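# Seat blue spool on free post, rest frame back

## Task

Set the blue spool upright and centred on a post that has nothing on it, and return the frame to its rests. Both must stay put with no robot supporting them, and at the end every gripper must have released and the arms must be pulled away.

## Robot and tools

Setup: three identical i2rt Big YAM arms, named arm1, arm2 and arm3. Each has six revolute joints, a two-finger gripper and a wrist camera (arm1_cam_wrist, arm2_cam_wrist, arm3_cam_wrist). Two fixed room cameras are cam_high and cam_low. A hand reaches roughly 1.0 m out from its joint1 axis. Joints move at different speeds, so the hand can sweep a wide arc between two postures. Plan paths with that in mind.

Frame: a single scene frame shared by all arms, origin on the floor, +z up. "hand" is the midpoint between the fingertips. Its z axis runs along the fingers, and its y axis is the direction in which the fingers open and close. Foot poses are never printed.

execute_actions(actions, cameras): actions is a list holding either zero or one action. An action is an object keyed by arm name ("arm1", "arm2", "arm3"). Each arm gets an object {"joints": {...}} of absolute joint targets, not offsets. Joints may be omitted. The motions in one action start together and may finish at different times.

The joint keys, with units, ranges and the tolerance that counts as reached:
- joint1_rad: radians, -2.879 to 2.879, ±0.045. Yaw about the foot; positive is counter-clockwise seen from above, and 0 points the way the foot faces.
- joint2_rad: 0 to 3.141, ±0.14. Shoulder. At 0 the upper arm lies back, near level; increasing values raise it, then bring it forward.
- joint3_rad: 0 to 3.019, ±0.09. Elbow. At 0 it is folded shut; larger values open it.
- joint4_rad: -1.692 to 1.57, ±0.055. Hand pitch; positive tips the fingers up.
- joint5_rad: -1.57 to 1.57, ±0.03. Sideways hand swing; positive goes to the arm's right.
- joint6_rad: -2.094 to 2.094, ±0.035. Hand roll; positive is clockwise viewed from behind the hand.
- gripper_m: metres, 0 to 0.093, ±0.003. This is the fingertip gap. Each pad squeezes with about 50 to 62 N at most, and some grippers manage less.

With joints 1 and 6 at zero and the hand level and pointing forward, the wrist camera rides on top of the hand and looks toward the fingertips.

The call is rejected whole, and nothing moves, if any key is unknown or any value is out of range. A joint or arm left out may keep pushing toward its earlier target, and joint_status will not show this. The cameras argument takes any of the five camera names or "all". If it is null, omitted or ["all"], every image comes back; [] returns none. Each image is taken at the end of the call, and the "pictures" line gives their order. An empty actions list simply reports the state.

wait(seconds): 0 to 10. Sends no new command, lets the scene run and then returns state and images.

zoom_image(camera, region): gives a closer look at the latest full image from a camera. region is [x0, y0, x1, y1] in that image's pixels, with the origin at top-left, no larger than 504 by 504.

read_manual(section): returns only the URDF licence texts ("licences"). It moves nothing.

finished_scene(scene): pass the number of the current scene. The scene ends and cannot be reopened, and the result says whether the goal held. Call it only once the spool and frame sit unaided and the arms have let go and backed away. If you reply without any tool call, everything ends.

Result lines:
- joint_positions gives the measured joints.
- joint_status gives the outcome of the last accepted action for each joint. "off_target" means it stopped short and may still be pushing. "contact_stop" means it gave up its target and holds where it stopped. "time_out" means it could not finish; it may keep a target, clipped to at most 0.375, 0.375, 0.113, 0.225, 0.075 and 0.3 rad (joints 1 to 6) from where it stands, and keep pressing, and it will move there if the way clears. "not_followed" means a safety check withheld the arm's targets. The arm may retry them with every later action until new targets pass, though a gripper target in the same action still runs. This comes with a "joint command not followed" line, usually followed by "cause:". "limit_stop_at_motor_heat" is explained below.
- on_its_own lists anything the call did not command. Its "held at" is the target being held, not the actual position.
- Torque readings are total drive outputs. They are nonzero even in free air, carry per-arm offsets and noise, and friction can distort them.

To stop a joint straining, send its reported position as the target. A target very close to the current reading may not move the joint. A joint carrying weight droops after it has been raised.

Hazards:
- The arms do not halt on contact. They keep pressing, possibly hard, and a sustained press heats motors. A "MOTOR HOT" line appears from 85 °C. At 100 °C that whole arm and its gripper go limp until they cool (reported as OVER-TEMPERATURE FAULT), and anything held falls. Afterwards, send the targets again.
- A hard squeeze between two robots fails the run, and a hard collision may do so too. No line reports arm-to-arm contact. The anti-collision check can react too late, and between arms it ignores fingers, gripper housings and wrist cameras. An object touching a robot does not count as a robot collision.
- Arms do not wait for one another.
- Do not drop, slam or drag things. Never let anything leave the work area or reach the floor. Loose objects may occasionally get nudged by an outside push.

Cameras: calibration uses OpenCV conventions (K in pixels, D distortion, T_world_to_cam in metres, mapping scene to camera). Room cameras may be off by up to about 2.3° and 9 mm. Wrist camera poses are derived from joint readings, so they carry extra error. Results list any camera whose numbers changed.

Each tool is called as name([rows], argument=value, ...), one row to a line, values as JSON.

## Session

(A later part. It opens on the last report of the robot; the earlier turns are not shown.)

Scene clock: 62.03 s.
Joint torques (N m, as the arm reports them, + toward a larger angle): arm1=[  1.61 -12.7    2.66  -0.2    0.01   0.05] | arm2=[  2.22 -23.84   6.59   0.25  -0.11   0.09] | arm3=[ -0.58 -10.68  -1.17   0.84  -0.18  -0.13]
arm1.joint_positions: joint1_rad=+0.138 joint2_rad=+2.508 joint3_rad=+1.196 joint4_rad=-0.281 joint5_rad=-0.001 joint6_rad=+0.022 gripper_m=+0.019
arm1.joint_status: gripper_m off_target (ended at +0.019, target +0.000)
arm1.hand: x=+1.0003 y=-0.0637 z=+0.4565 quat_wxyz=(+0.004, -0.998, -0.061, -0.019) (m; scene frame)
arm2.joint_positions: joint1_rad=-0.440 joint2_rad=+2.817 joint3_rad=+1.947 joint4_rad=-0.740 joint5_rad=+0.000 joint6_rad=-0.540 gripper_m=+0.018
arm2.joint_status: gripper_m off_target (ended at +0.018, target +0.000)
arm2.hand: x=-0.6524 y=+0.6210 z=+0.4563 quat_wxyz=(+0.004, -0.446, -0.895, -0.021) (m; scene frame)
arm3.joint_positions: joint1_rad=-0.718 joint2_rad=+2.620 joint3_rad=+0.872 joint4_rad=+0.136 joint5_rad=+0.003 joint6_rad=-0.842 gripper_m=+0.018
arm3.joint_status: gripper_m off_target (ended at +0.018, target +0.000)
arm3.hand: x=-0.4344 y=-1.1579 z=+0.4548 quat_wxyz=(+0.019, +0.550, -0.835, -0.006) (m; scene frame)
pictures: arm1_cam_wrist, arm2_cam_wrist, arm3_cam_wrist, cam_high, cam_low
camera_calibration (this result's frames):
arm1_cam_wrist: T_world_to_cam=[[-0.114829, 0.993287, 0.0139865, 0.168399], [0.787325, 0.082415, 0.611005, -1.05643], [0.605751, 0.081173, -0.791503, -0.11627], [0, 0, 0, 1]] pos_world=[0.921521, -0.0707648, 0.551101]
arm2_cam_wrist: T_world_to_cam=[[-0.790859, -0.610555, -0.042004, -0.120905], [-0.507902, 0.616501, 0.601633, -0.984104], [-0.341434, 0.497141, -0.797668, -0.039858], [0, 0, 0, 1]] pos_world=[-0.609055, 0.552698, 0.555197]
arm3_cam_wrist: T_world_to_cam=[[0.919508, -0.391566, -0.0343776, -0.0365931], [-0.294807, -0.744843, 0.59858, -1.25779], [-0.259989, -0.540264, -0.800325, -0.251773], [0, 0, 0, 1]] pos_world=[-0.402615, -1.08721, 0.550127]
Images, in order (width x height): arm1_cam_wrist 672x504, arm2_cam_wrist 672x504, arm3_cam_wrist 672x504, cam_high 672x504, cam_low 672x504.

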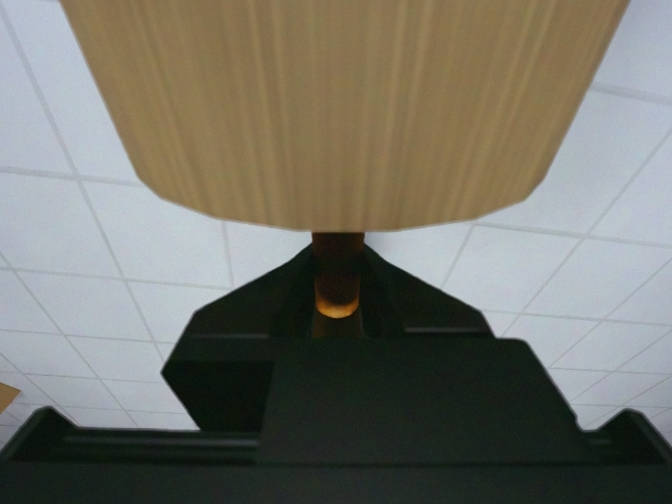

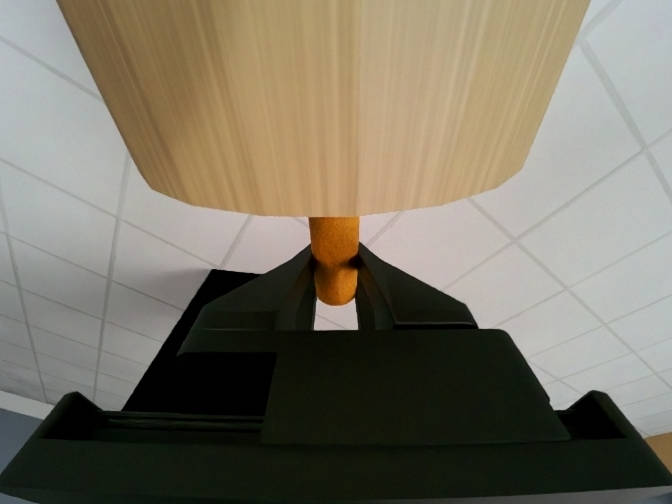

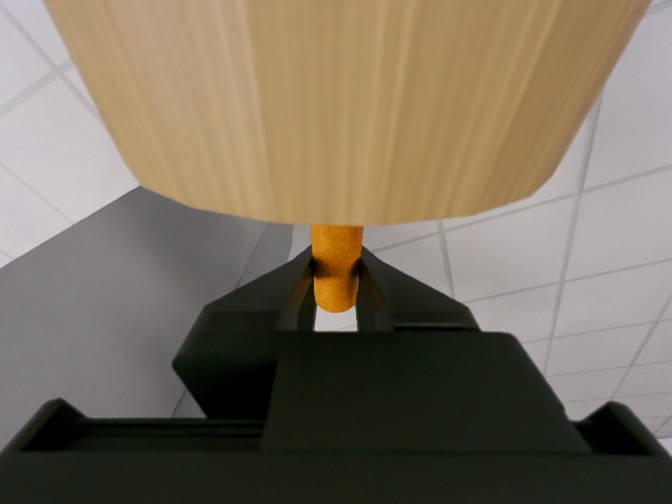

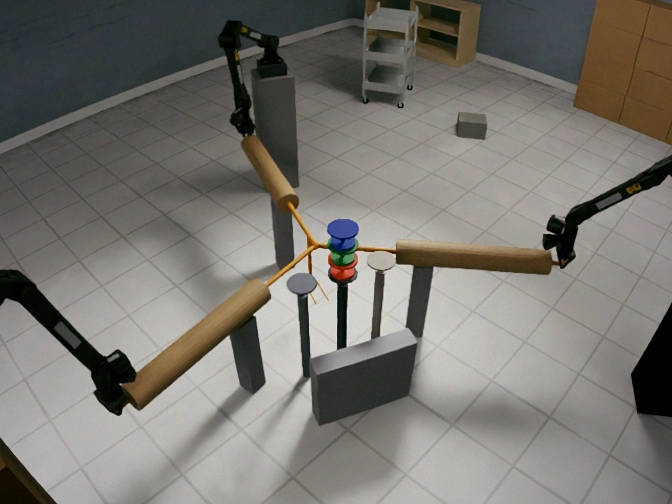

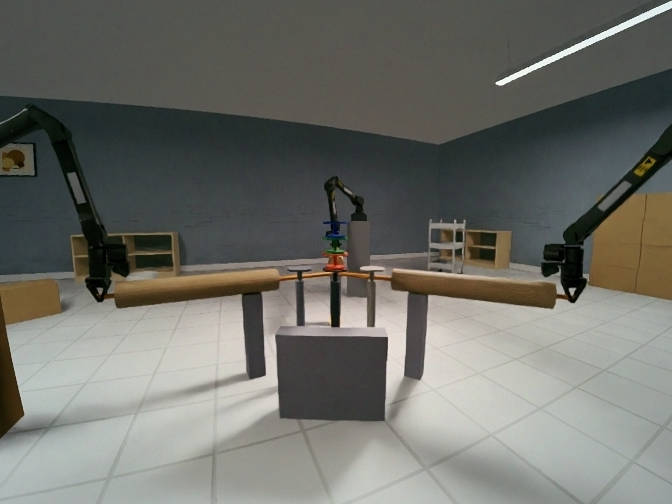

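execute_actions([
  {"arm1":{"joints":{"joint1_rad":0.138,"joint2_rad":2.375,"joint3_rad":1.116,"joint4_rad":-0.302}},"arm2":{"joints":{"joint1_rad":-0.44,"joint2_rad":2.68,"joint3_rad":1.83,"joint4_rad":-0.7}},"arm3":{"joints":{"joint1_rad":-0.718,"joint2_rad":2.47,"joint3_rad":0.766,"joint4_rad":0.141}}},
], cameras=[])

execute_actions([
  {"arm1":{"joints":{"joint2_rad":2.17,"joint3_rad":1.05,"joint4_rad":-0.445}},"arm2":{"joints":{"joint2_rad":2.51,"joint3_rad":1.74,"joint4_rad":-0.78}},"arm3":{"joints":{"joint2_rad":2.195,"joint3_rad":0.653,"joint4_rad":-0.02}}},
], cameras=["cam_high"])

execute_actions([
  {"arm1":{"joints":{"joint2_rad":1.975,"joint3_rad":1.03,"joint4_rad":-0.615}},"arm2":{"joints":{"joint2_rad":2.36,"joint3_rad":1.7,"joint4_rad":-0.89}},"arm3":{"joints":{"joint2_rad":1.905,"joint3_rad":0.595,"joint4_rad":-0.25}}},
], cameras=[])

execute_actions([
  {"arm1":{"joints":{"joint2_rad":1.79,"joint3_rad":1.08,"joint4_rad":-0.845}},"arm2":{"joints":{"joint2_rad":2.22,"joint3_rad":1.72,"joint4_rad":-1.045}},"arm3":{"joints":{"joint2_rad":1.598,"joint3_rad":0.605,"joint4_rad":-0.575}}},
], cameras=[])

execute_actions([
  {"arm1":{"joints":{"joint2_rad":1.645,"joint3_rad":1.18,"joint4_rad":-1.085}},"arm2":{"joints":{"joint2_rad":2.112,"joint3_rad":1.8,"joint4_rad":-1.23}},"arm3":{"joints":{"joint2_rad":1.355,"joint3_rad":0.7,"joint4_rad":-0.91}}},
], cameras=["cam_high","cam_low"])

zoom_image(camera="cam_high", region=[260, 150, 420, 300])

zoom_image(camera="cam_low", region=[270, 180, 410, 285])

Scene clock: 90.97 s.
Joint torques (N m, as the arm reports them, + toward a larger angle): arm1=[  0.44 -16.37   1.56  -0.65   0.07   0.02] | arm2=[  0.13 -29.41   6.39  -0.28  -0.01   0.07] | arm3=[ -0.28 -12.51  -1.64   0.51   0.1   -0.18]
arm1.joint_positions: joint1_rad=+0.138 joint2_rad=+2.409 joint3_rad=+1.125 joint4_rad=-0.294 joint5_rad=-0.002 joint6_rad=+0.025 gripper_m=+0.019
arm1.joint_status: all done
arm1.hand: x=+1.0044 y=-0.0635 z=+0.4924 quat_wxyz=(+0.003, -0.998, -0.060, -0.012) (m; scene frame)
arm2.joint_positions: joint1_rad=-0.431 joint2_rad=+2.717 joint3_rad=+1.834 joint4_rad=-0.692 joint5_rad=-0.003 joint6_rad=-0.536 gripper_m=+0.018
arm2.joint_status: all done
arm2.hand: x=-0.6469 y=+0.6244 z=+0.4908 quat_wxyz=(-0.006, -0.443, -0.896, -0.007) (m; scene frame)
arm3.joint_positions: joint1_rad=-0.711 joint2_rad=+2.493 joint3_rad=+0.778 joint4_rad=+0.142 joint5_rad=-0.004 joint6_rad=-0.836 gripper_m=+0.018
arm3.joint_status: all done
arm3.hand: x=-0.4328 y=-1.1542 z=+0.4974 quat_wxyz=(+0.000, +0.550, -0.835, -0.005) (m; scene frame)
pictures: none
No camera images: the call's "cameras" was empty. Leave "cameras" out to get every camera's image.

Scene clock: 91.93 s.
Joint torques (N m, as the arm reports them, + toward a larger angle): arm1=[  0.66 -15.03   2.8   -0.54   0.05   0.01] | arm2=[  0.29 -28.01   7.59   0.09  -0.02   0.03] | arm3=[ -0.72 -11.65   0.17   0.28   0.05  -0.21]
arm1.joint_positions: joint1_rad=+0.138 joint2_rad=+2.194 joint3_rad=+1.057 joint4_rad=-0.440 joint5_rad=-0.002 joint6_rad=+0.026 gripper_m=+0.019
arm1.joint_status: all done
arm1.hand: x=+1.0011 y=-0.0644 z=+0.5773 quat_wxyz=(+0.003, -0.998, -0.059, -0.011) (m; scene frame)
arm2.joint_positions: joint1_rad=-0.433 joint2_rad=+2.536 joint3_rad=+1.738 joint4_rad=-0.780 joint5_rad=-0.003 joint6_rad=-0.534 gripper_m=+0.018
arm2.joint_status: all done
arm2.hand: x=-0.6499 y=+0.6235 z=+0.5781 quat_wxyz=(-0.005, -0.446, -0.895, -0.008) (m; scene frame)
arm3.joint_positions: joint1_rad=-0.708 joint2_rad=+2.220 joint3_rad=+0.655 joint4_rad=-0.011 joint5_rad=-0.003 joint6_rad=-0.832 gripper_m=+0.018
arm3.joint_status: all done
arm3.hand: x=-0.4363 y=-1.1549 z=+0.5794 quat_wxyz=(+0.001, +0.550, -0.835, -0.005) (m; scene frame)
pictures: cam_high
Images, in order (width x height): cam_high 672x504.

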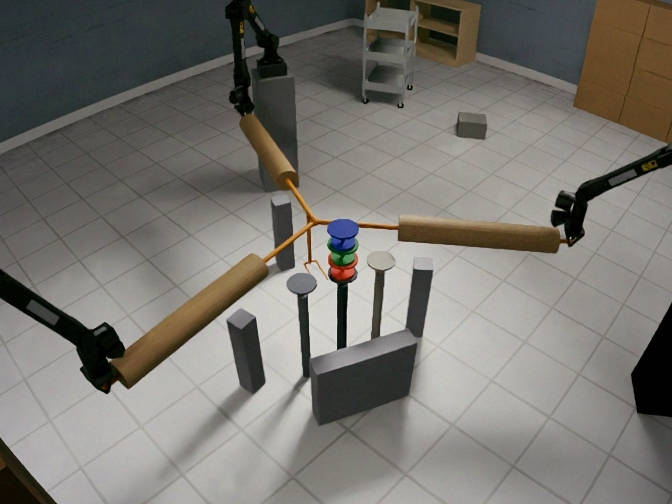

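Scene clock: 92.93 s.
Joint torques (N m, as the arm reports them, + toward a larger angle): arm1=[  0.65 -14.     4.11  -0.39   0.02   0.  ] | arm2=[  0.4  -27.49   8.4    0.11   0.     0.03] | arm3=[ -0.52 -10.51   2.33   0.23   0.04  -0.23]
arm1.joint_positions: joint1_rad=+0.138 joint2_rad=+1.998 joint3_rad=+1.033 joint4_rad=-0.613 joint5_rad=-0.001 joint6_rad=+0.026 gripper_m=+0.019
arm1.joint_status: all done
arm1.hand: x=+1.0002 y=-0.0649 z=+0.6587 quat_wxyz=(+0.003, -0.998, -0.059, -0.012) (m; scene frame)
arm2.joint_positions: joint1_rad=-0.433 joint2_rad=+2.386 joint3_rad=+1.697 joint4_rad=-0.890 joint5_rad=-0.003 joint6_rad=-0.534 gripper_m=+0.018
arm2.joint_status: all done
arm2.hand: x=-0.6506 y=+0.6231 z=+0.6591 quat_wxyz=(-0.005, -0.446, -0.895, -0.008) (m; scene frame)
arm3.joint_positions: joint1_rad=-0.708 joint2_rad=+1.929 joint3_rad=+0.592 joint4_rad=-0.241 joint5_rad=-0.003 joint6_rad=-0.832 gripper_m=+0.018
arm3.joint_status: all done
arm3.hand: x=-0.4368 y=-1.1555 z=+0.6600 quat_wxyz=(+0.002, +0.550, -0.835, -0.005) (m; scene frame)
pictures: none
No camera images: the call's "cameras" was empty. Leave "cameras" out to get every camera's image.

Scene clock: 94.07 s.
Joint torques (N m, as the arm reports them, + toward a larger angle): arm1=[  0.76 -12.26   7.86  -1.29  -0.02   0.  ] | arm2=[  0.18 -26.3   11.07  -0.5    0.3    0.03] | arm3=[-0.57 -8.71  4.99 -0.24  0.17 -0.23]
arm1.joint_positions: joint1_rad=+0.138 joint2_rad=+1.802 joint3_rad=+1.052 joint4_rad=-0.822 joint5_rad=+0.000 joint6_rad=+0.026 gripper_m=+0.019
arm1.joint_status: all done
arm1.hand: x=+1.0013 y=-0.0651 z=+0.7489 quat_wxyz=(+0.003, -0.998, -0.059, -0.008) (m; scene frame)
arm2.joint_positions: joint1_rad=-0.431 joint2_rad=+2.238 joint3_rad=+1.697 joint4_rad=-1.032 joint5_rad=-0.010 joint6_rad=-0.534 gripper_m=+0.018
arm2.joint_status: all done
arm2.hand: x=-0.6496 y=+0.6237 z=+0.7508 quat_wxyz=(-0.010, -0.445, -0.896, -0.008) (m; scene frame)
arm3.joint_positions: joint1_rad=-0.708 joint2_rad=+1.615 joint3_rad=+0.595 joint4_rad=-0.553 joint5_rad=-0.006 joint6_rad=-0.832 gripper_m=+0.018
arm3.joint_status: all done
arm3.hand: x=-0.4360 y=-1.1553 z=+0.7507 quat_wxyz=(-0.001, +0.550, -0.835, -0.006) (m; scene frame)
pictures: none
No camera images: the call's "cameras" was empty. Leave "cameras" out to get every camera's image.

Scene clock: 95.23 s.
Joint torques (N m, as the arm reports them, + toward a larger angle): arm1=[  0.83 -12.2    9.54  -1.55   0.11   0.  ] | arm2=[  0.13 -26.52  12.97  -1.16   0.25   0.05] | arm3=[-0.25 -7.33  8.27 -0.71  0.42 -0.21]
arm1.joint_positions: joint1_rad=+0.138 joint2_rad=+1.662 joint3_rad=+1.144 joint4_rad=-1.056 joint5_rad=-0.003 joint6_rad=+0.026 gripper_m=+0.019
arm1.joint_status: all done
arm1.hand: x=+0.9989 y=-0.0664 z=+0.8378 quat_wxyz=(+0.002, -0.998, -0.059, -0.010) (m; scene frame)
arm2.joint_positions: joint1_rad=-0.431 joint2_rad=+2.137 joint3_rad=+1.762 joint4_rad=-1.204 joint5_rad=-0.009 joint6_rad=-0.534 gripper_m=+0.018
arm2.joint_status: all done
arm2.hand: x=-0.6511 y=+0.6244 z=+0.8352 quat_wxyz=(-0.008, -0.445, -0.896, -0.010) (m; scene frame)
arm3.joint_positions: joint1_rad=-0.708 joint2_rad=+1.367 joint3_rad=+0.670 joint4_rad=-0.875 joint5_rad=-0.012 joint6_rad=-0.832 gripper_m=+0.018
arm3.joint_status: all done
arm3.hand: x=-0.4379 y=-1.1553 z=+0.8402 quat_wxyz=(-0.002, +0.550, -0.835, -0.008) (m; scene frame)
pictures: cam_high, cam_low
Images, in order (width x height): cam_high 672x504, cam_low 672x504.

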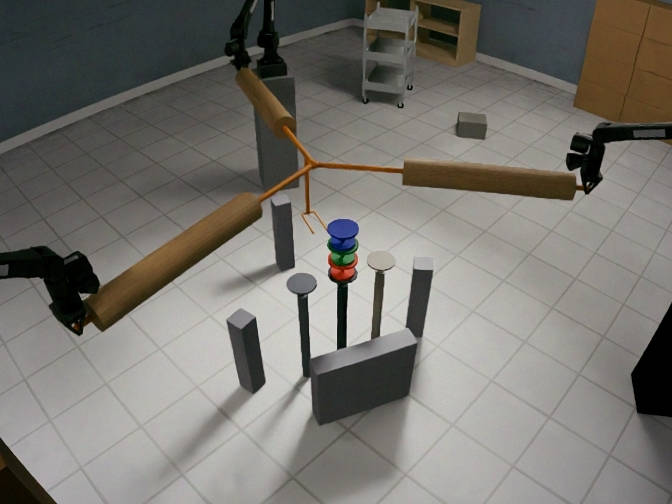

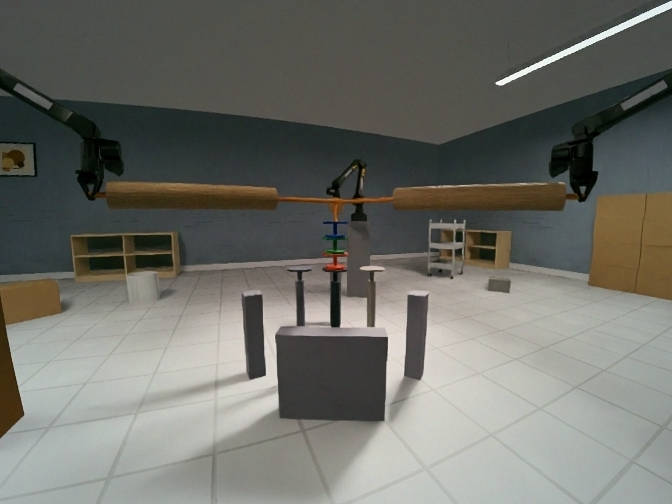

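Region (260, 150, 420, 300) of cam_high's 672x504 image, scaled by 3.150, with more detail than that image has; it fills the top 472 rows of this view, and the rest is white.

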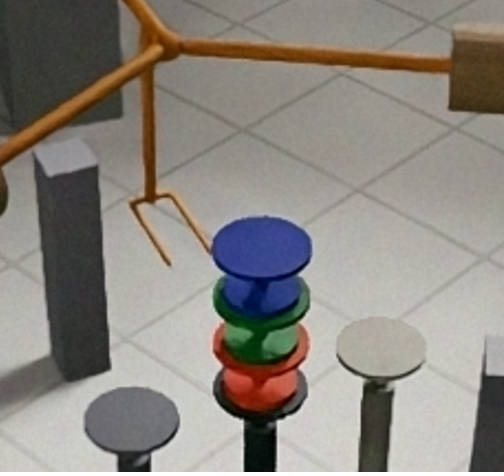

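Region (270, 180, 410, 285) of cam_low's 672x504 image, scaled by 3.600, with more detail than that image has; it fills the top 378 rows of this view, and the rest is white.

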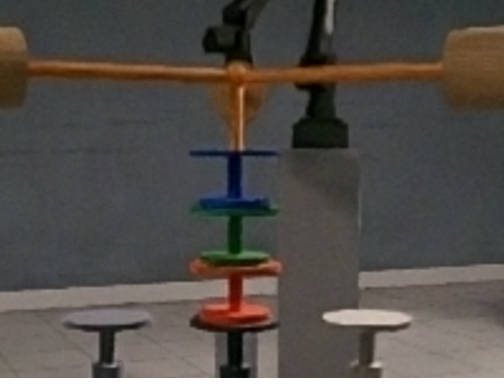

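execute_actions([
  {"arm1":{"joints":{"joint1_rad":-0.026,"joint6_rad":-0.14,"joint2_rad":1.465,"joint3_rad":1.225,"joint4_rad":-1.305}},"arm2":{"joints":{"joint1_rad":-0.36,"joint6_rad":-0.462,"joint2_rad":1.855,"joint3_rad":1.63,"joint4_rad":-1.31}},"arm3":{"joints":{"joint1_rad":-0.542,"joint6_rad":-0.668,"joint2_rad":1.36,"joint3_rad":0.995,"joint4_rad":-1.185}}},
], cameras=["cam_high","cam_low"])

zoom_image(camera="cam_high", region=[260, 150, 420, 300])

zoom_image(camera="cam_low", region=[270, 180, 410, 285])

Scene clock: 125.43 s.
Joint torques (N m, as the arm reports them, + toward a larger angle): arm1=[  0.48 -10.28  11.14  -1.5    0.21  -0.01] | arm2=[  0.83 -22.25  11.57  -0.04   0.13   0.08] | arm3=[ 0.36 -8.82 10.15 -0.68  0.22 -0.09]
arm1.joint_positions: joint1_rad=-0.023 joint2_rad=+1.478 joint3_rad=+1.178 joint4_rad=-1.277 joint5_rad=-0.006 joint6_rad=-0.132 gripper_m=+0.019
arm1.joint_status: all done
arm1.hand: x=+1.0300 y=+0.0048 z=+0.9278 quat_wxyz=(+0.000, -0.998, -0.058, -0.011) (m; scene frame)
arm2.joint_positions: joint1_rad=-0.360 joint2_rad=+1.870 joint3_rad=+1.614 joint4_rad=-1.305 joint5_rad=-0.006 joint6_rad=-0.464 gripper_m=+0.018
arm2.joint_status: all done
arm2.hand: x=-0.6207 y=+0.6954 z=+0.9371 quat_wxyz=(-0.011, -0.444, -0.896, -0.002) (m; scene frame)
arm3.joint_positions: joint1_rad=-0.547 joint2_rad=+1.372 joint3_rad=+0.954 joint4_rad=-1.151 joint5_rad=-0.006 joint6_rad=-0.665 gripper_m=+0.018
arm3.joint_status: all done
arm3.hand: x=-0.4054 y=-1.0841 z=+0.9306 quat_wxyz=(-0.002, +0.547, -0.837, -0.006) (m; scene frame)
pictures: cam_high, cam_low
Images, in order (width x height): cam_high 672x504, cam_low 672x504.

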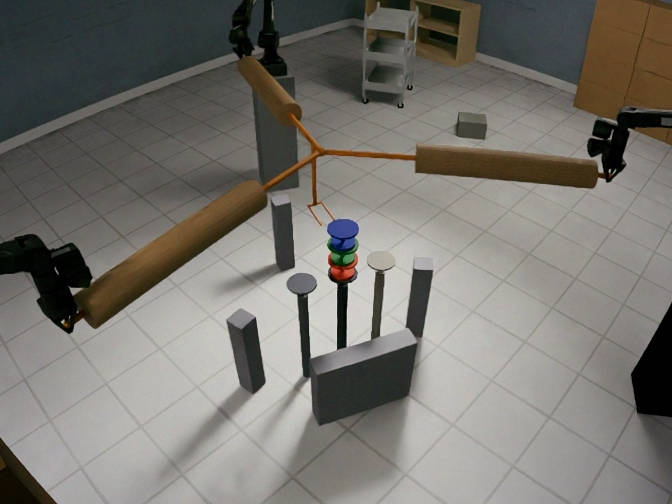

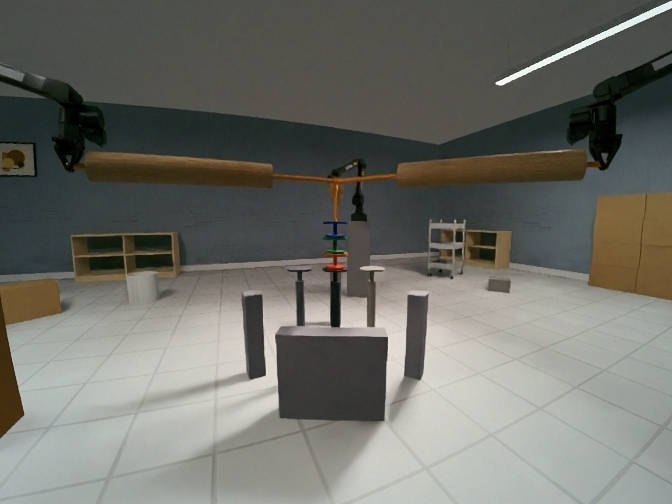

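Region (260, 150, 420, 300) of cam_high's 672x504 image, scaled by 3.150, with more detail than that image has; it fills the top 472 rows of this view, and the rest is white.

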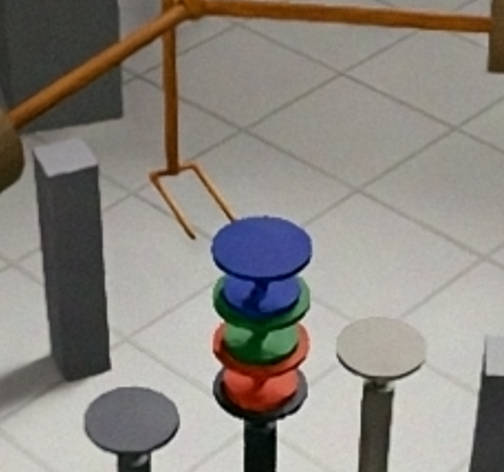

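Region (270, 180, 410, 285) of cam_low's 672x504 image, scaled by 3.600, with more detail than that image has; it fills the top 378 rows of this view, and the rest is white.

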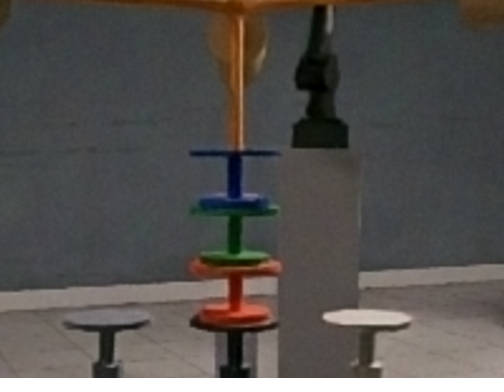

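execute_actions([
  {"arm1":{"joints":{"joint1_rad":-0.12,"joint6_rad":-0.234,"joint2_rad":1.408,"joint3_rad":1.28,"joint4_rad":-1.405}},"arm2":{"joints":{"joint1_rad":-0.322,"joint6_rad":-0.424,"joint2_rad":1.755,"joint3_rad":1.575,"joint4_rad":-1.365}},"arm3":{"joints":{"joint1_rad":-0.479,"joint6_rad":-0.603,"joint2_rad":1.41,"joint3_rad":1.148,"joint4_rad":-1.288}}},
], cameras=["cam_high","cam_low"])

zoom_image(camera="cam_high", region=[260, 150, 420, 300])

zoom_image(camera="cam_low", region=[270, 180, 410, 285])

Scene clock: 139.37 s.
Joint torques (N m, as the arm reports them, + toward a larger angle): arm1=[ -0.01 -11.75  12.44  -1.78   0.22  -0.06] | arm2=[  1.36 -22.78  11.8   -0.48   0.11   0.12] | arm3=[ 0.47 -9.96 10.97 -0.54  0.03 -0.07]
arm1.joint_positions: joint1_rad=-0.112 joint2_rad=+1.446 joint3_rad=+1.217 joint4_rad=-1.372 joint5_rad=-0.006 joint6_rad=-0.223 gripper_m=+0.019
arm1.joint_status: all done
arm1.hand: x=+1.0427 y=+0.0403 z=+0.9555 quat_wxyz=(-0.002, -0.998, -0.059, -0.022) (m; scene frame)
arm2.joint_positions: joint1_rad=-0.327 joint2_rad=+1.794 joint3_rad=+1.556 joint4_rad=-1.353 joint5_rad=-0.005 joint6_rad=-0.431 gripper_m=+0.018
arm2.joint_status: all done
arm2.hand: x=-0.6093 y=+0.7304 z=+0.9571 quat_wxyz=(-0.002, -0.444, -0.896, -0.014) (m; scene frame)
arm3.joint_positions: joint1_rad=-0.484 joint2_rad=+1.429 joint3_rad=+1.097 joint4_rad=-1.259 joint5_rad=-0.002 joint6_rad=-0.602 gripper_m=+0.018
arm3.joint_status: all done
arm3.hand: x=-0.3920 y=-1.0498 z=+0.9617 quat_wxyz=(+0.009, +0.547, -0.837, -0.004) (m; scene frame)
pictures: cam_high, cam_low
Images, in order (width x height): cam_high 672x504, cam_low 672x504.

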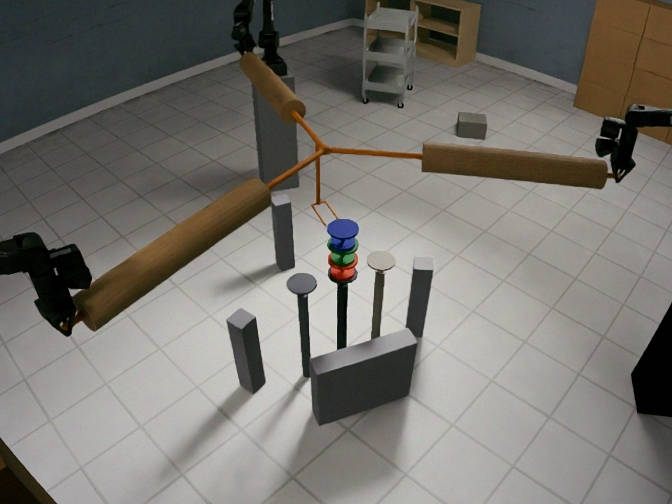

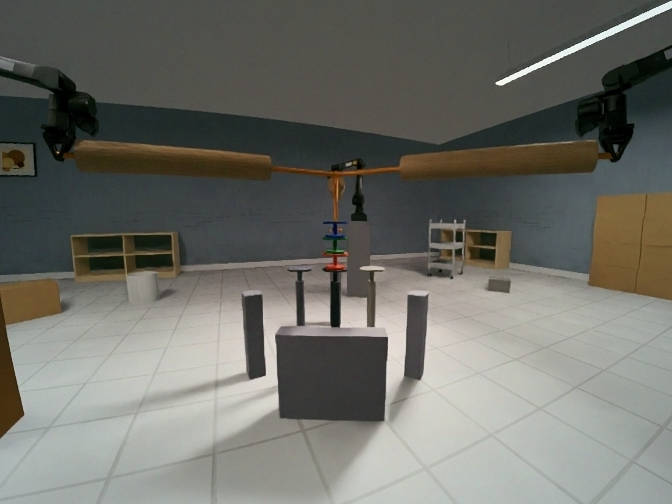

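Region (260, 150, 420, 300) of cam_high's 672x504 image, scaled by 3.150, with more detail than that image has; it fills the top 472 rows of this view, and the rest is white.

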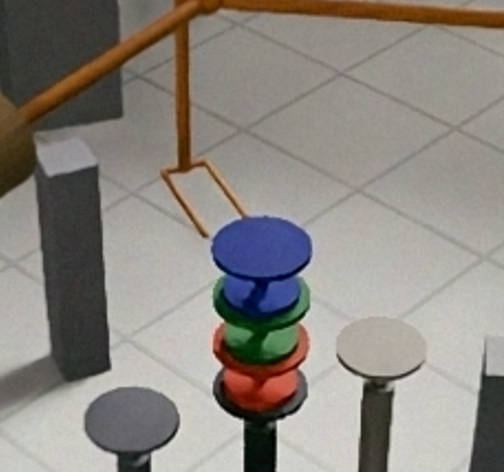

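Region (270, 180, 410, 285) of cam_low's 672x504 image, scaled by 3.600, with more detail than that image has; it fills the top 378 rows of this view, and the rest is white.

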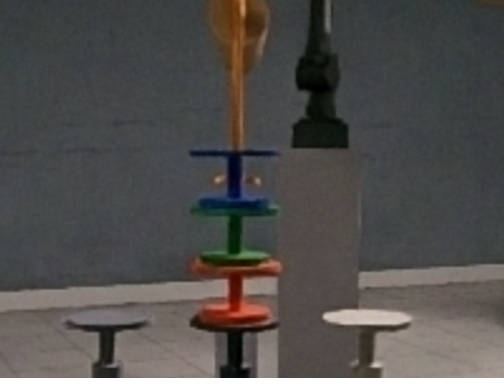

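execute_actions([
  {"arm1":{"joints":{"joint1_rad":-0.278,"joint6_rad":-0.392,"joint2_rad":1.35,"joint3_rad":1.2,"joint4_rad":-1.38}},"arm2":{"joints":{"joint1_rad":-0.235,"joint6_rad":-0.337,"joint2_rad":1.625,"joint3_rad":1.412,"joint4_rad":-1.315}},"arm3":{"joints":{"joint1_rad":-0.41,"joint6_rad":-0.532,"joint2_rad":1.545,"joint3_rad":1.31,"joint4_rad":-1.285}}},
], cameras=["cam_low"])

execute_actions([
  {"arm1":{"joints":{"joint1_rad":-0.435,"joint6_rad":-0.55,"joint2_rad":1.345,"joint3_rad":1.195,"joint4_rad":-1.38}},"arm2":{"joints":{"joint1_rad":-0.145,"joint6_rad":-0.247,"joint2_rad":1.515,"joint3_rad":1.275,"joint4_rad":-1.291}},"arm3":{"joints":{"joint1_rad":-0.347,"joint6_rad":-0.469,"joint2_rad":1.678,"joint3_rad":1.478,"joint4_rad":-1.32}}},
], cameras=["cam_high","cam_low"])

zoom_image(camera="cam_high", region=[260, 150, 420, 300])

zoom_image(camera="cam_low", region=[270, 180, 410, 285])

Scene clock: 155.90 s.
Joint torques (N m, as the arm reports them, + toward a larger angle): arm1=[  0.12 -10.83   8.48  -0.01   0.12  -0.02] | arm2=[  1.9  -19.97  11.58   0.33  -0.16   0.15] | arm3=[ -0.19 -12.78  11.19   0.13   0.2   -0.08]
arm1.joint_positions: joint1_rad=-0.272 joint2_rad=+1.388 joint3_rad=+1.190 joint4_rad=-1.387 joint5_rad=-0.004 joint6_rad=-0.384 gripper_m=+0.019
arm1.joint_status: all done
arm1.hand: x=+1.0698 y=+0.1005 z=+0.9681 quat_wxyz=(-0.001, -0.998, -0.059, -0.014) (m; scene frame)
arm2.joint_positions: joint1_rad=-0.244 joint2_rad=+1.660 joint3_rad=+1.395 joint4_rad=-1.320 joint5_rad=+0.001 joint6_rad=-0.348 gripper_m=+0.018
arm2.joint_status: all done
arm2.hand: x=-0.5824 y=+0.7889 z=+0.9642 quat_wxyz=(-0.001, -0.444, -0.896, -0.009) (m; scene frame)
arm3.joint_positions: joint1_rad=-0.409 joint2_rad=+1.570 joint3_rad=+1.258 joint4_rad=-1.274 joint5_rad=-0.006 joint6_rad=-0.530 gripper_m=+0.018
arm3.joint_status: all done
arm3.hand: x=-0.3622 y=-0.9912 z=+0.9630 quat_wxyz=(+0.007, +0.548, -0.836, -0.005) (m; scene frame)
pictures: cam_low
Images, in order (width x height): cam_low 672x504.

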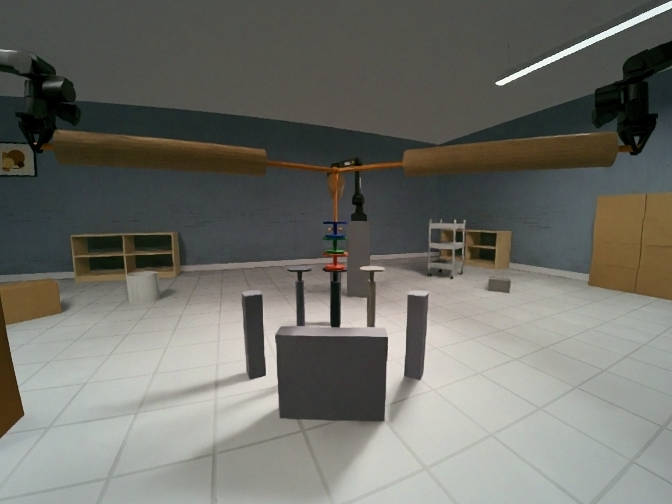

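Scene clock: 156.87 s.
Joint torques (N m, as the arm reports them, + toward a larger angle): arm1=[  0.1  -11.21   8.71  -0.04   0.09  -0.03] | arm2=[  1.91 -17.57  11.92   0.21  -0.17   0.17] | arm3=[ -0.02 -14.4   11.39   0.     0.17  -0.1 ]
arm1.joint_positions: joint1_rad=-0.428 joint2_rad=+1.388 joint3_rad=+1.183 joint4_rad=-1.387 joint5_rad=-0.004 joint6_rad=-0.540 gripper_m=+0.019
arm1.joint_status: all done
arm1.hand: x=+1.0924 y=+0.1570 z=+0.9662 quat_wxyz=(-0.003, -0.998, -0.060, -0.017) (m; scene frame)
arm2.joint_positions: joint1_rad=-0.156 joint2_rad=+1.549 joint3_rad=+1.253 joint4_rad=-1.295 joint5_rad=+0.002 joint6_rad=-0.260 gripper_m=+0.018
arm2.joint_status: all done
arm2.hand: x=-0.5599 y=+0.8465 z=+0.9620 quat_wxyz=(+0.003, -0.444, -0.896, -0.011) (m; scene frame)
arm3.joint_positions: joint1_rad=-0.343 joint2_rad=+1.706 joint3_rad=+1.423 joint4_rad=-1.305 joint5_rad=-0.005 joint6_rad=-0.465 gripper_m=+0.018
arm3.joint_status: all done
arm3.hand: x=-0.3394 y=-0.9338 z=+0.9613 quat_wxyz=(+0.008, +0.548, -0.836, -0.004) (m; scene frame)
pictures: cam_high, cam_low
Images, in order (width x height): cam_high 672x504, cam_low 672x504.

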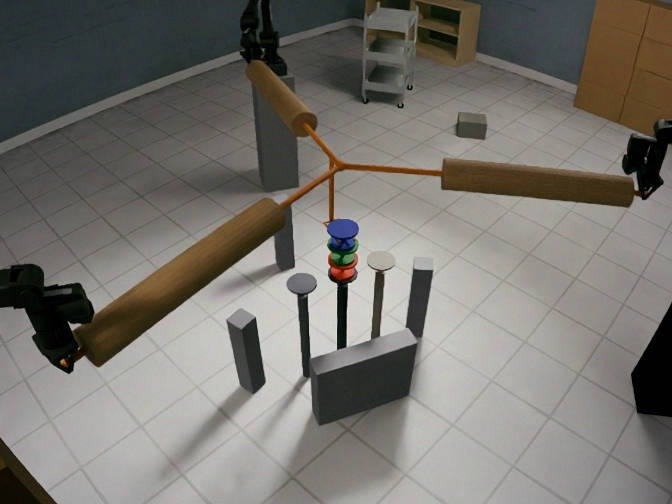

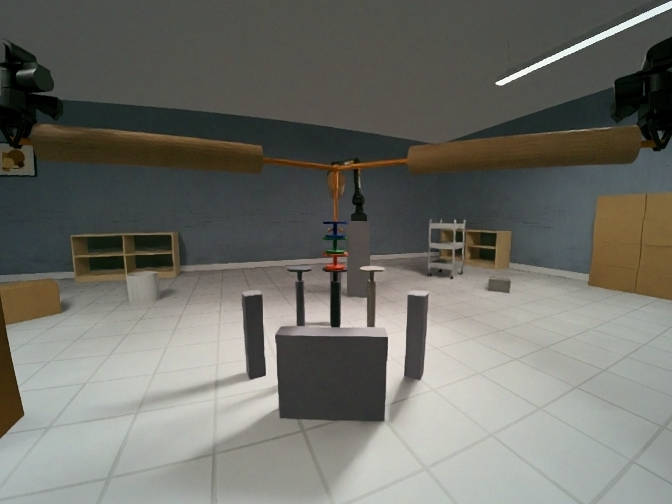

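Region (260, 150, 420, 300) of cam_high's 672x504 image, scaled by 3.150, with more detail than that image has; it fills the top 472 rows of this view, and the rest is white.

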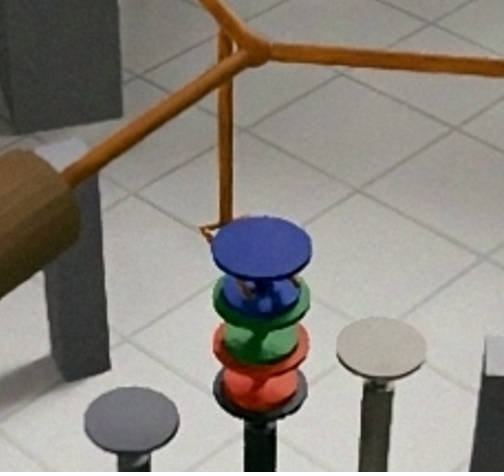

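Region (270, 180, 410, 285) of cam_low's 672x504 image, scaled by 3.600, with more detail than that image has; it fills the top 378 rows of this view, and the rest is white.

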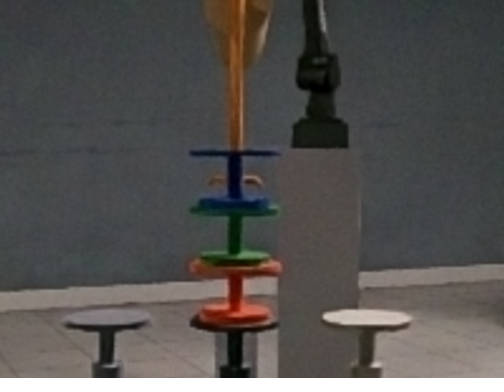

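execute_actions([
  {"arm1":{"joints":{"joint2_rad":1.322,"joint3_rad":1.352,"joint4_rad":-1.54}},"arm2":{"joints":{"joint2_rad":1.478,"joint3_rad":1.42,"joint4_rad":-1.453}},"arm3":{"joints":{"joint2_rad":1.63,"joint3_rad":1.585,"joint4_rad":-1.462}}},
], cameras=["cam_low"])

zoom_image(camera="cam_low", region=[270, 180, 410, 285])

Scene clock: 170.27 s.
Joint torques (N m, as the arm reports them, + toward a larger angle): arm1=[ 0.1  -9.59 13.   -1.42  0.11 -0.03] | arm2=[  1.27 -17.41  15.72  -0.96   0.14   0.11] | arm3=[ -0.22 -15.59  11.94  -0.44   0.21  -0.1 ]
arm1.joint_positions: joint1_rad=-0.428 joint2_rad=+1.355 joint3_rad=+1.285 joint4_rad=-1.514 joint5_rad=-0.004 joint6_rad=-0.540 gripper_m=+0.019
arm1.joint_status: all done
arm1.hand: x=+1.0950 y=+0.1551 z=+1.0170 quat_wxyz=(-0.002, -0.998, -0.060, -0.013) (m; scene frame)
arm2.joint_positions: joint1_rad=-0.150 joint2_rad=+1.514 joint3_rad=+1.358 joint4_rad=-1.431 joint5_rad=-0.006 joint6_rad=-0.254 gripper_m=+0.018
arm2.joint_status: all done
arm2.hand: x=-0.5568 y=+0.8484 z=+1.0162 quat_wxyz=(-0.002, -0.444, -0.896, -0.012) (m; scene frame)
arm3.joint_positions: joint1_rad=-0.343 joint2_rad=+1.673 joint3_rad=+1.527 joint4_rad=-1.434 joint5_rad=-0.006 joint6_rad=-0.464 gripper_m=+0.018
arm3.joint_status: all done
arm3.hand: x=-0.3388 y=-0.9333 z=+1.0159 quat_wxyz=(+0.004, +0.548, -0.836, -0.005) (m; scene frame)
pictures: cam_low
Images, in order (width x height): cam_low 672x504.

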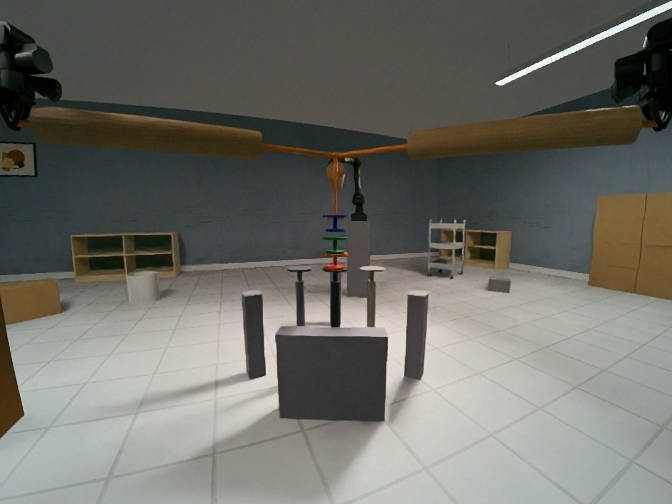

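Region (270, 180, 410, 285) of cam_low's 672x504 image, scaled by 3.600, with more detail than that image has; it fills the top 378 rows of this view, and the rest is white.

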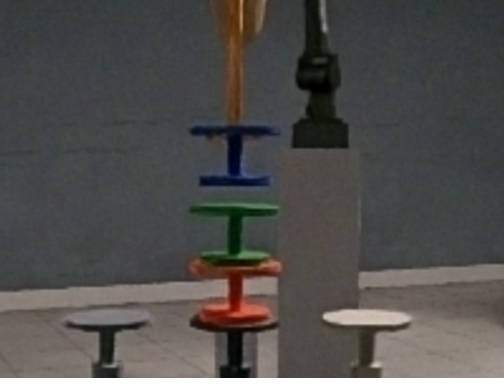

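execute_actions([
  {"arm1":{"joints":{"joint1_rad":-0.425,"joint6_rad":-0.54,"joint2_rad":1.545,"joint3_rad":1.57,"joint4_rad":-1.54}},"arm2":{"joints":{"joint1_rad":-0.283,"joint6_rad":-0.385,"joint2_rad":1.35,"joint3_rad":1.235,"joint4_rad":-1.414}},"arm3":{"joints":{"joint1_rad":-0.2,"joint6_rad":-0.322,"joint2_rad":1.56,"joint3_rad":1.455,"joint4_rad":-1.411}}},
], cameras=[])

execute_actions([
  {"arm1":{"joints":{"joint1_rad":-0.423,"joint6_rad":-0.538,"joint2_rad":1.748,"joint3_rad":1.79,"joint4_rad":-1.555}},"arm2":{"joints":{"joint1_rad":-0.455,"joint6_rad":-0.557,"joint2_rad":1.24,"joint3_rad":1.09,"joint4_rad":-1.383}},"arm3":{"joints":{"joint1_rad":-0.039,"joint6_rad":-0.161,"joint2_rad":1.525,"joint3_rad":1.37,"joint4_rad":-1.364}}},
], cameras=["cam_high"])

execute_actions([
  {"arm1":{"joints":{"joint2_rad":1.77,"joint3_rad":1.62,"joint4_rad":-1.38}},"arm2":{"joints":{"joint2_rad":1.298,"joint3_rad":0.965,"joint4_rad":-1.21}},"arm3":{"joints":{"joint2_rad":1.59,"joint3_rad":1.26,"joint4_rad":-1.205}}},
], cameras=[])

execute_actions([
  {"arm1":{"joints":{"joint2_rad":1.808,"joint3_rad":1.52,"joint4_rad":-1.247}},"arm2":{"joints":{"joint2_rad":1.368,"joint3_rad":0.87,"joint4_rad":-1.048}},"arm3":{"joints":{"joint2_rad":1.652,"joint3_rad":1.177,"joint4_rad":-1.062}}},
], cameras=["cam_high","cam_low"])

zoom_image(camera="cam_high", region=[260, 150, 420, 300])

zoom_image(camera="cam_low", region=[270, 180, 410, 285])

Scene clock: 190.37 s.
Joint torques (N m, as the arm reports them, + toward a larger angle): arm1=[  0.53 -12.66  13.77  -0.8    0.01   0.06] | arm2=[  0.65 -13.95  12.22   0.39  -0.19   0.02] | arm3=[ -0.16 -14.68   9.32   0.68   0.27  -0.13]
arm1.joint_positions: joint1_rad=-0.428 joint2_rad=+1.571 joint3_rad=+1.492 joint4_rad=-1.531 joint5_rad=-0.002 joint6_rad=-0.538 gripper_m=+0.019
arm1.joint_status: all done
arm1.hand: x=+1.0256 y=+0.1863 z=+1.0074 quat_wxyz=(-0.006, -0.998, -0.059, -0.025) (m; scene frame)
arm2.joint_positions: joint1_rad=-0.280 joint2_rad=+1.377 joint3_rad=+1.213 joint4_rad=-1.421 joint5_rad=+0.002 joint6_rad=-0.380 gripper_m=+0.018
arm2.joint_status: all done
arm2.hand: x=-0.6263 y=+0.8799 z=+1.0151 quat_wxyz=(-0.001, -0.446, -0.895, -0.009) (m; scene frame)
arm3.joint_positions: joint1_rad=-0.194 joint2_rad=+1.606 joint3_rad=+1.432 joint4_rad=-1.412 joint5_rad=-0.007 joint6_rad=-0.314 gripper_m=+0.018
arm3.joint_status: all done
arm3.hand: x=-0.4100 y=-0.9002 z=+1.0125 quat_wxyz=(+0.007, +0.548, -0.836, -0.004) (m; scene frame)
pictures: none
No camera images: the call's "cameras" was empty. Leave "cameras" out to get every camera's image.

Scene clock: 191.37 s.
Joint torques (N m, as the arm reports them, + toward a larger angle): arm1=[  0.82 -15.76  14.02  -0.8   -0.02   0.06] | arm2=[  0.36 -12.75  12.08   0.12  -0.3   -0.01] | arm3=[ -0.19 -14.52   8.98   0.62   0.36  -0.14]
arm1.joint_positions: joint1_rad=-0.428 joint2_rad=+1.778 joint3_rad=+1.708 joint4_rad=-1.545 joint5_rad=-0.001 joint6_rad=-0.536 gripper_m=+0.019
arm1.joint_status: all done
arm1.hand: x=+0.9572 y=+0.2173 z=+0.9882 quat_wxyz=(-0.007, -0.998, -0.058, -0.027) (m; scene frame)
arm2.joint_positions: joint1_rad=-0.450 joint2_rad=+1.272 joint3_rad=+1.068 joint4_rad=-1.384 joint5_rad=+0.004 joint6_rad=-0.550 gripper_m=+0.018
arm2.joint_status: all done
arm2.hand: x=-0.6956 y=+0.9116 z=+0.9963 quat_wxyz=(+0.000, -0.446, -0.895, -0.010) (m; scene frame)
arm3.joint_positions: joint1_rad=-0.032 joint2_rad=+1.579 joint3_rad=+1.351 joint4_rad=-1.364 joint5_rad=-0.009 joint6_rad=-0.152 gripper_m=+0.018
arm3.joint_status: all done
arm3.hand: x=-0.4802 y=-0.8677 z=+0.9942 quat_wxyz=(+0.011, +0.548, -0.837, -0.002) (m; scene frame)
pictures: cam_high
Images, in order (width x height): cam_high 672x504.

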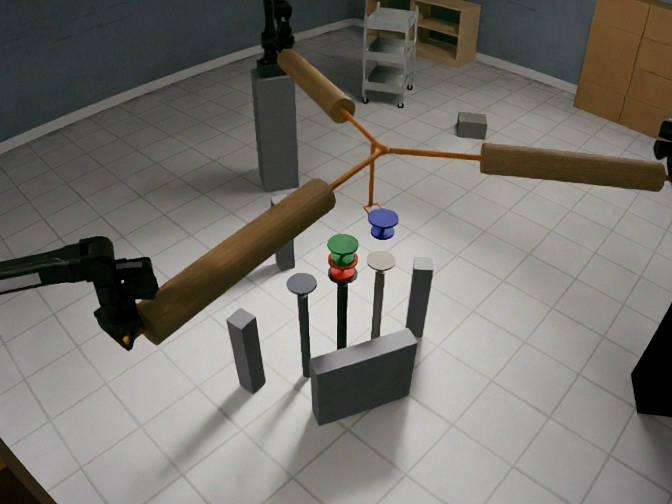

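Scene clock: 192.43 s.
Joint torques (N m, as the arm reports them, + toward a larger angle): arm1=[  0.86 -14.8    9.18   0.74  -0.1    0.06] | arm2=[  1.08 -11.6   11.22   0.41  -0.36   0.04] | arm3=[ -0.44 -12.99   8.59   0.67   0.54  -0.14]
arm1.joint_positions: joint1_rad=-0.428 joint2_rad=+1.787 joint3_rad=+1.602 joint4_rad=-1.406 joint5_rad=+0.000 joint6_rad=-0.536 gripper_m=+0.019
arm1.joint_status: all done
arm1.hand: x=+0.9549 y=+0.2193 z=+0.9425 quat_wxyz=(-0.001, -0.998, -0.058, -0.018) (m; scene frame)
arm2.joint_positions: joint1_rad=-0.459 joint2_rad=+1.317 joint3_rad=+0.948 joint4_rad=-1.217 joint5_rad=+0.005 joint6_rad=-0.557 gripper_m=+0.018
arm2.joint_status: all done
arm2.hand: x=-0.6980 y=+0.9115 z=+0.9376 quat_wxyz=(+0.000, -0.447, -0.895, -0.009) (m; scene frame)
arm3.joint_positions: joint1_rad=-0.032 joint2_rad=+1.618 joint3_rad=+1.242 joint4_rad=-1.208 joint5_rad=-0.013 joint6_rad=-0.152 gripper_m=+0.018
arm3.joint_status: all done
arm3.hand: x=-0.4810 y=-0.8670 z=+0.9371 quat_wxyz=(+0.008, +0.548, -0.837, -0.006) (m; scene frame)
pictures: none
No camera images: the call's "cameras" was empty. Leave "cameras" out to get every camera's image.

Scene clock: 193.53 s.
Joint torques (N m, as the arm reports them, + toward a larger angle): arm1=[  0.86 -15.3    8.76   0.52  -0.05   0.06] | arm2=[  1.16 -12.06  10.2    0.44  -0.4    0.04] | arm3=[ -0.21 -13.53   7.9    0.65   0.52  -0.14]
arm1.joint_positions: joint1_rad=-0.428 joint2_rad=+1.829 joint3_rad=+1.502 joint4_rad=-1.268 joint5_rad=-0.001 joint6_rad=-0.536 gripper_m=+0.019
arm1.joint_status: all done
arm1.hand: x=+0.9555 y=+0.2197 z=+0.8838 quat_wxyz=(-0.002, -0.998, -0.058, -0.019) (m; scene frame)
arm2.joint_positions: joint1_rad=-0.459 joint2_rad=+1.388 joint3_rad=+0.856 joint4_rad=-1.056 joint5_rad=+0.007 joint6_rad=-0.557 gripper_m=+0.018
arm2.joint_status: all done
arm2.hand: x=-0.6974 y=+0.9120 z=+0.8828 quat_wxyz=(+0.001, -0.446, -0.895, -0.010) (m; scene frame)
arm3.joint_positions: joint1_rad=-0.032 joint2_rad=+1.683 joint3_rad=+1.163 joint4_rad=-1.064 joint5_rad=-0.012 joint6_rad=-0.152 gripper_m=+0.018
arm3.joint_status: all done
arm3.hand: x=-0.4806 y=-0.8663 z=+0.8815 quat_wxyz=(+0.007, +0.548, -0.837, -0.006) (m; scene frame)
pictures: cam_high, cam_low
Images, in order (width x height): cam_high 672x504, cam_low 672x504.

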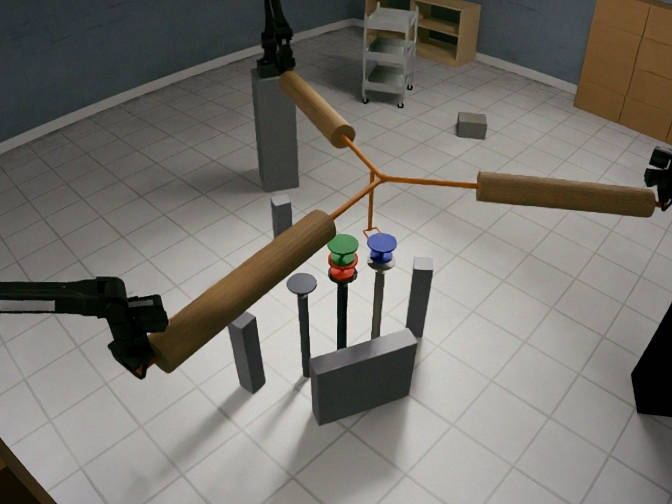

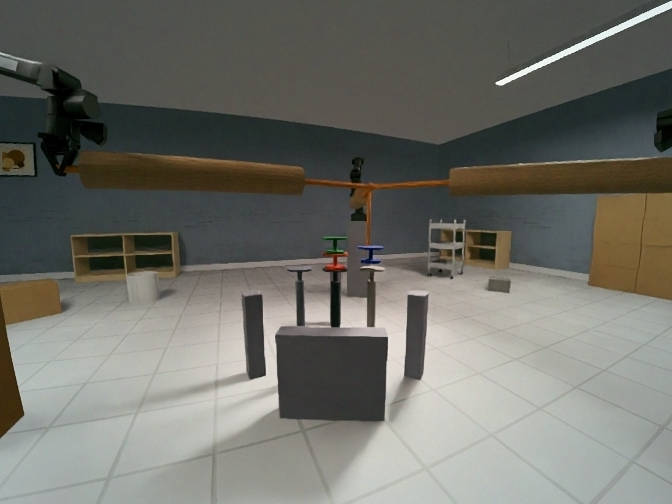

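Region (260, 150, 420, 300) of cam_high's 672x504 image, scaled by 3.150, with more detail than that image has; it fills the top 472 rows of this view, and the rest is white.

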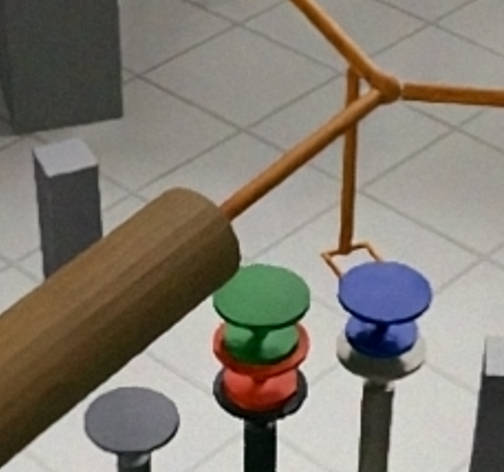

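Region (270, 180, 410, 285) of cam_low's 672x504 image, scaled by 3.600, with more detail than that image has; it fills the top 378 rows of this view, and the rest is white.

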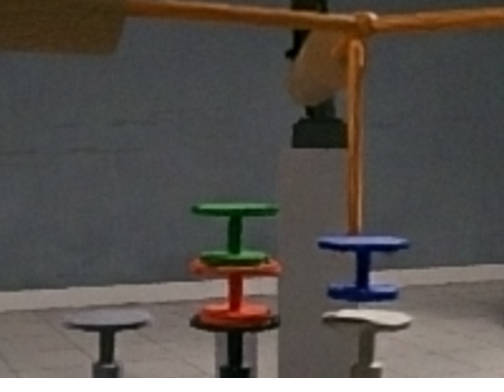

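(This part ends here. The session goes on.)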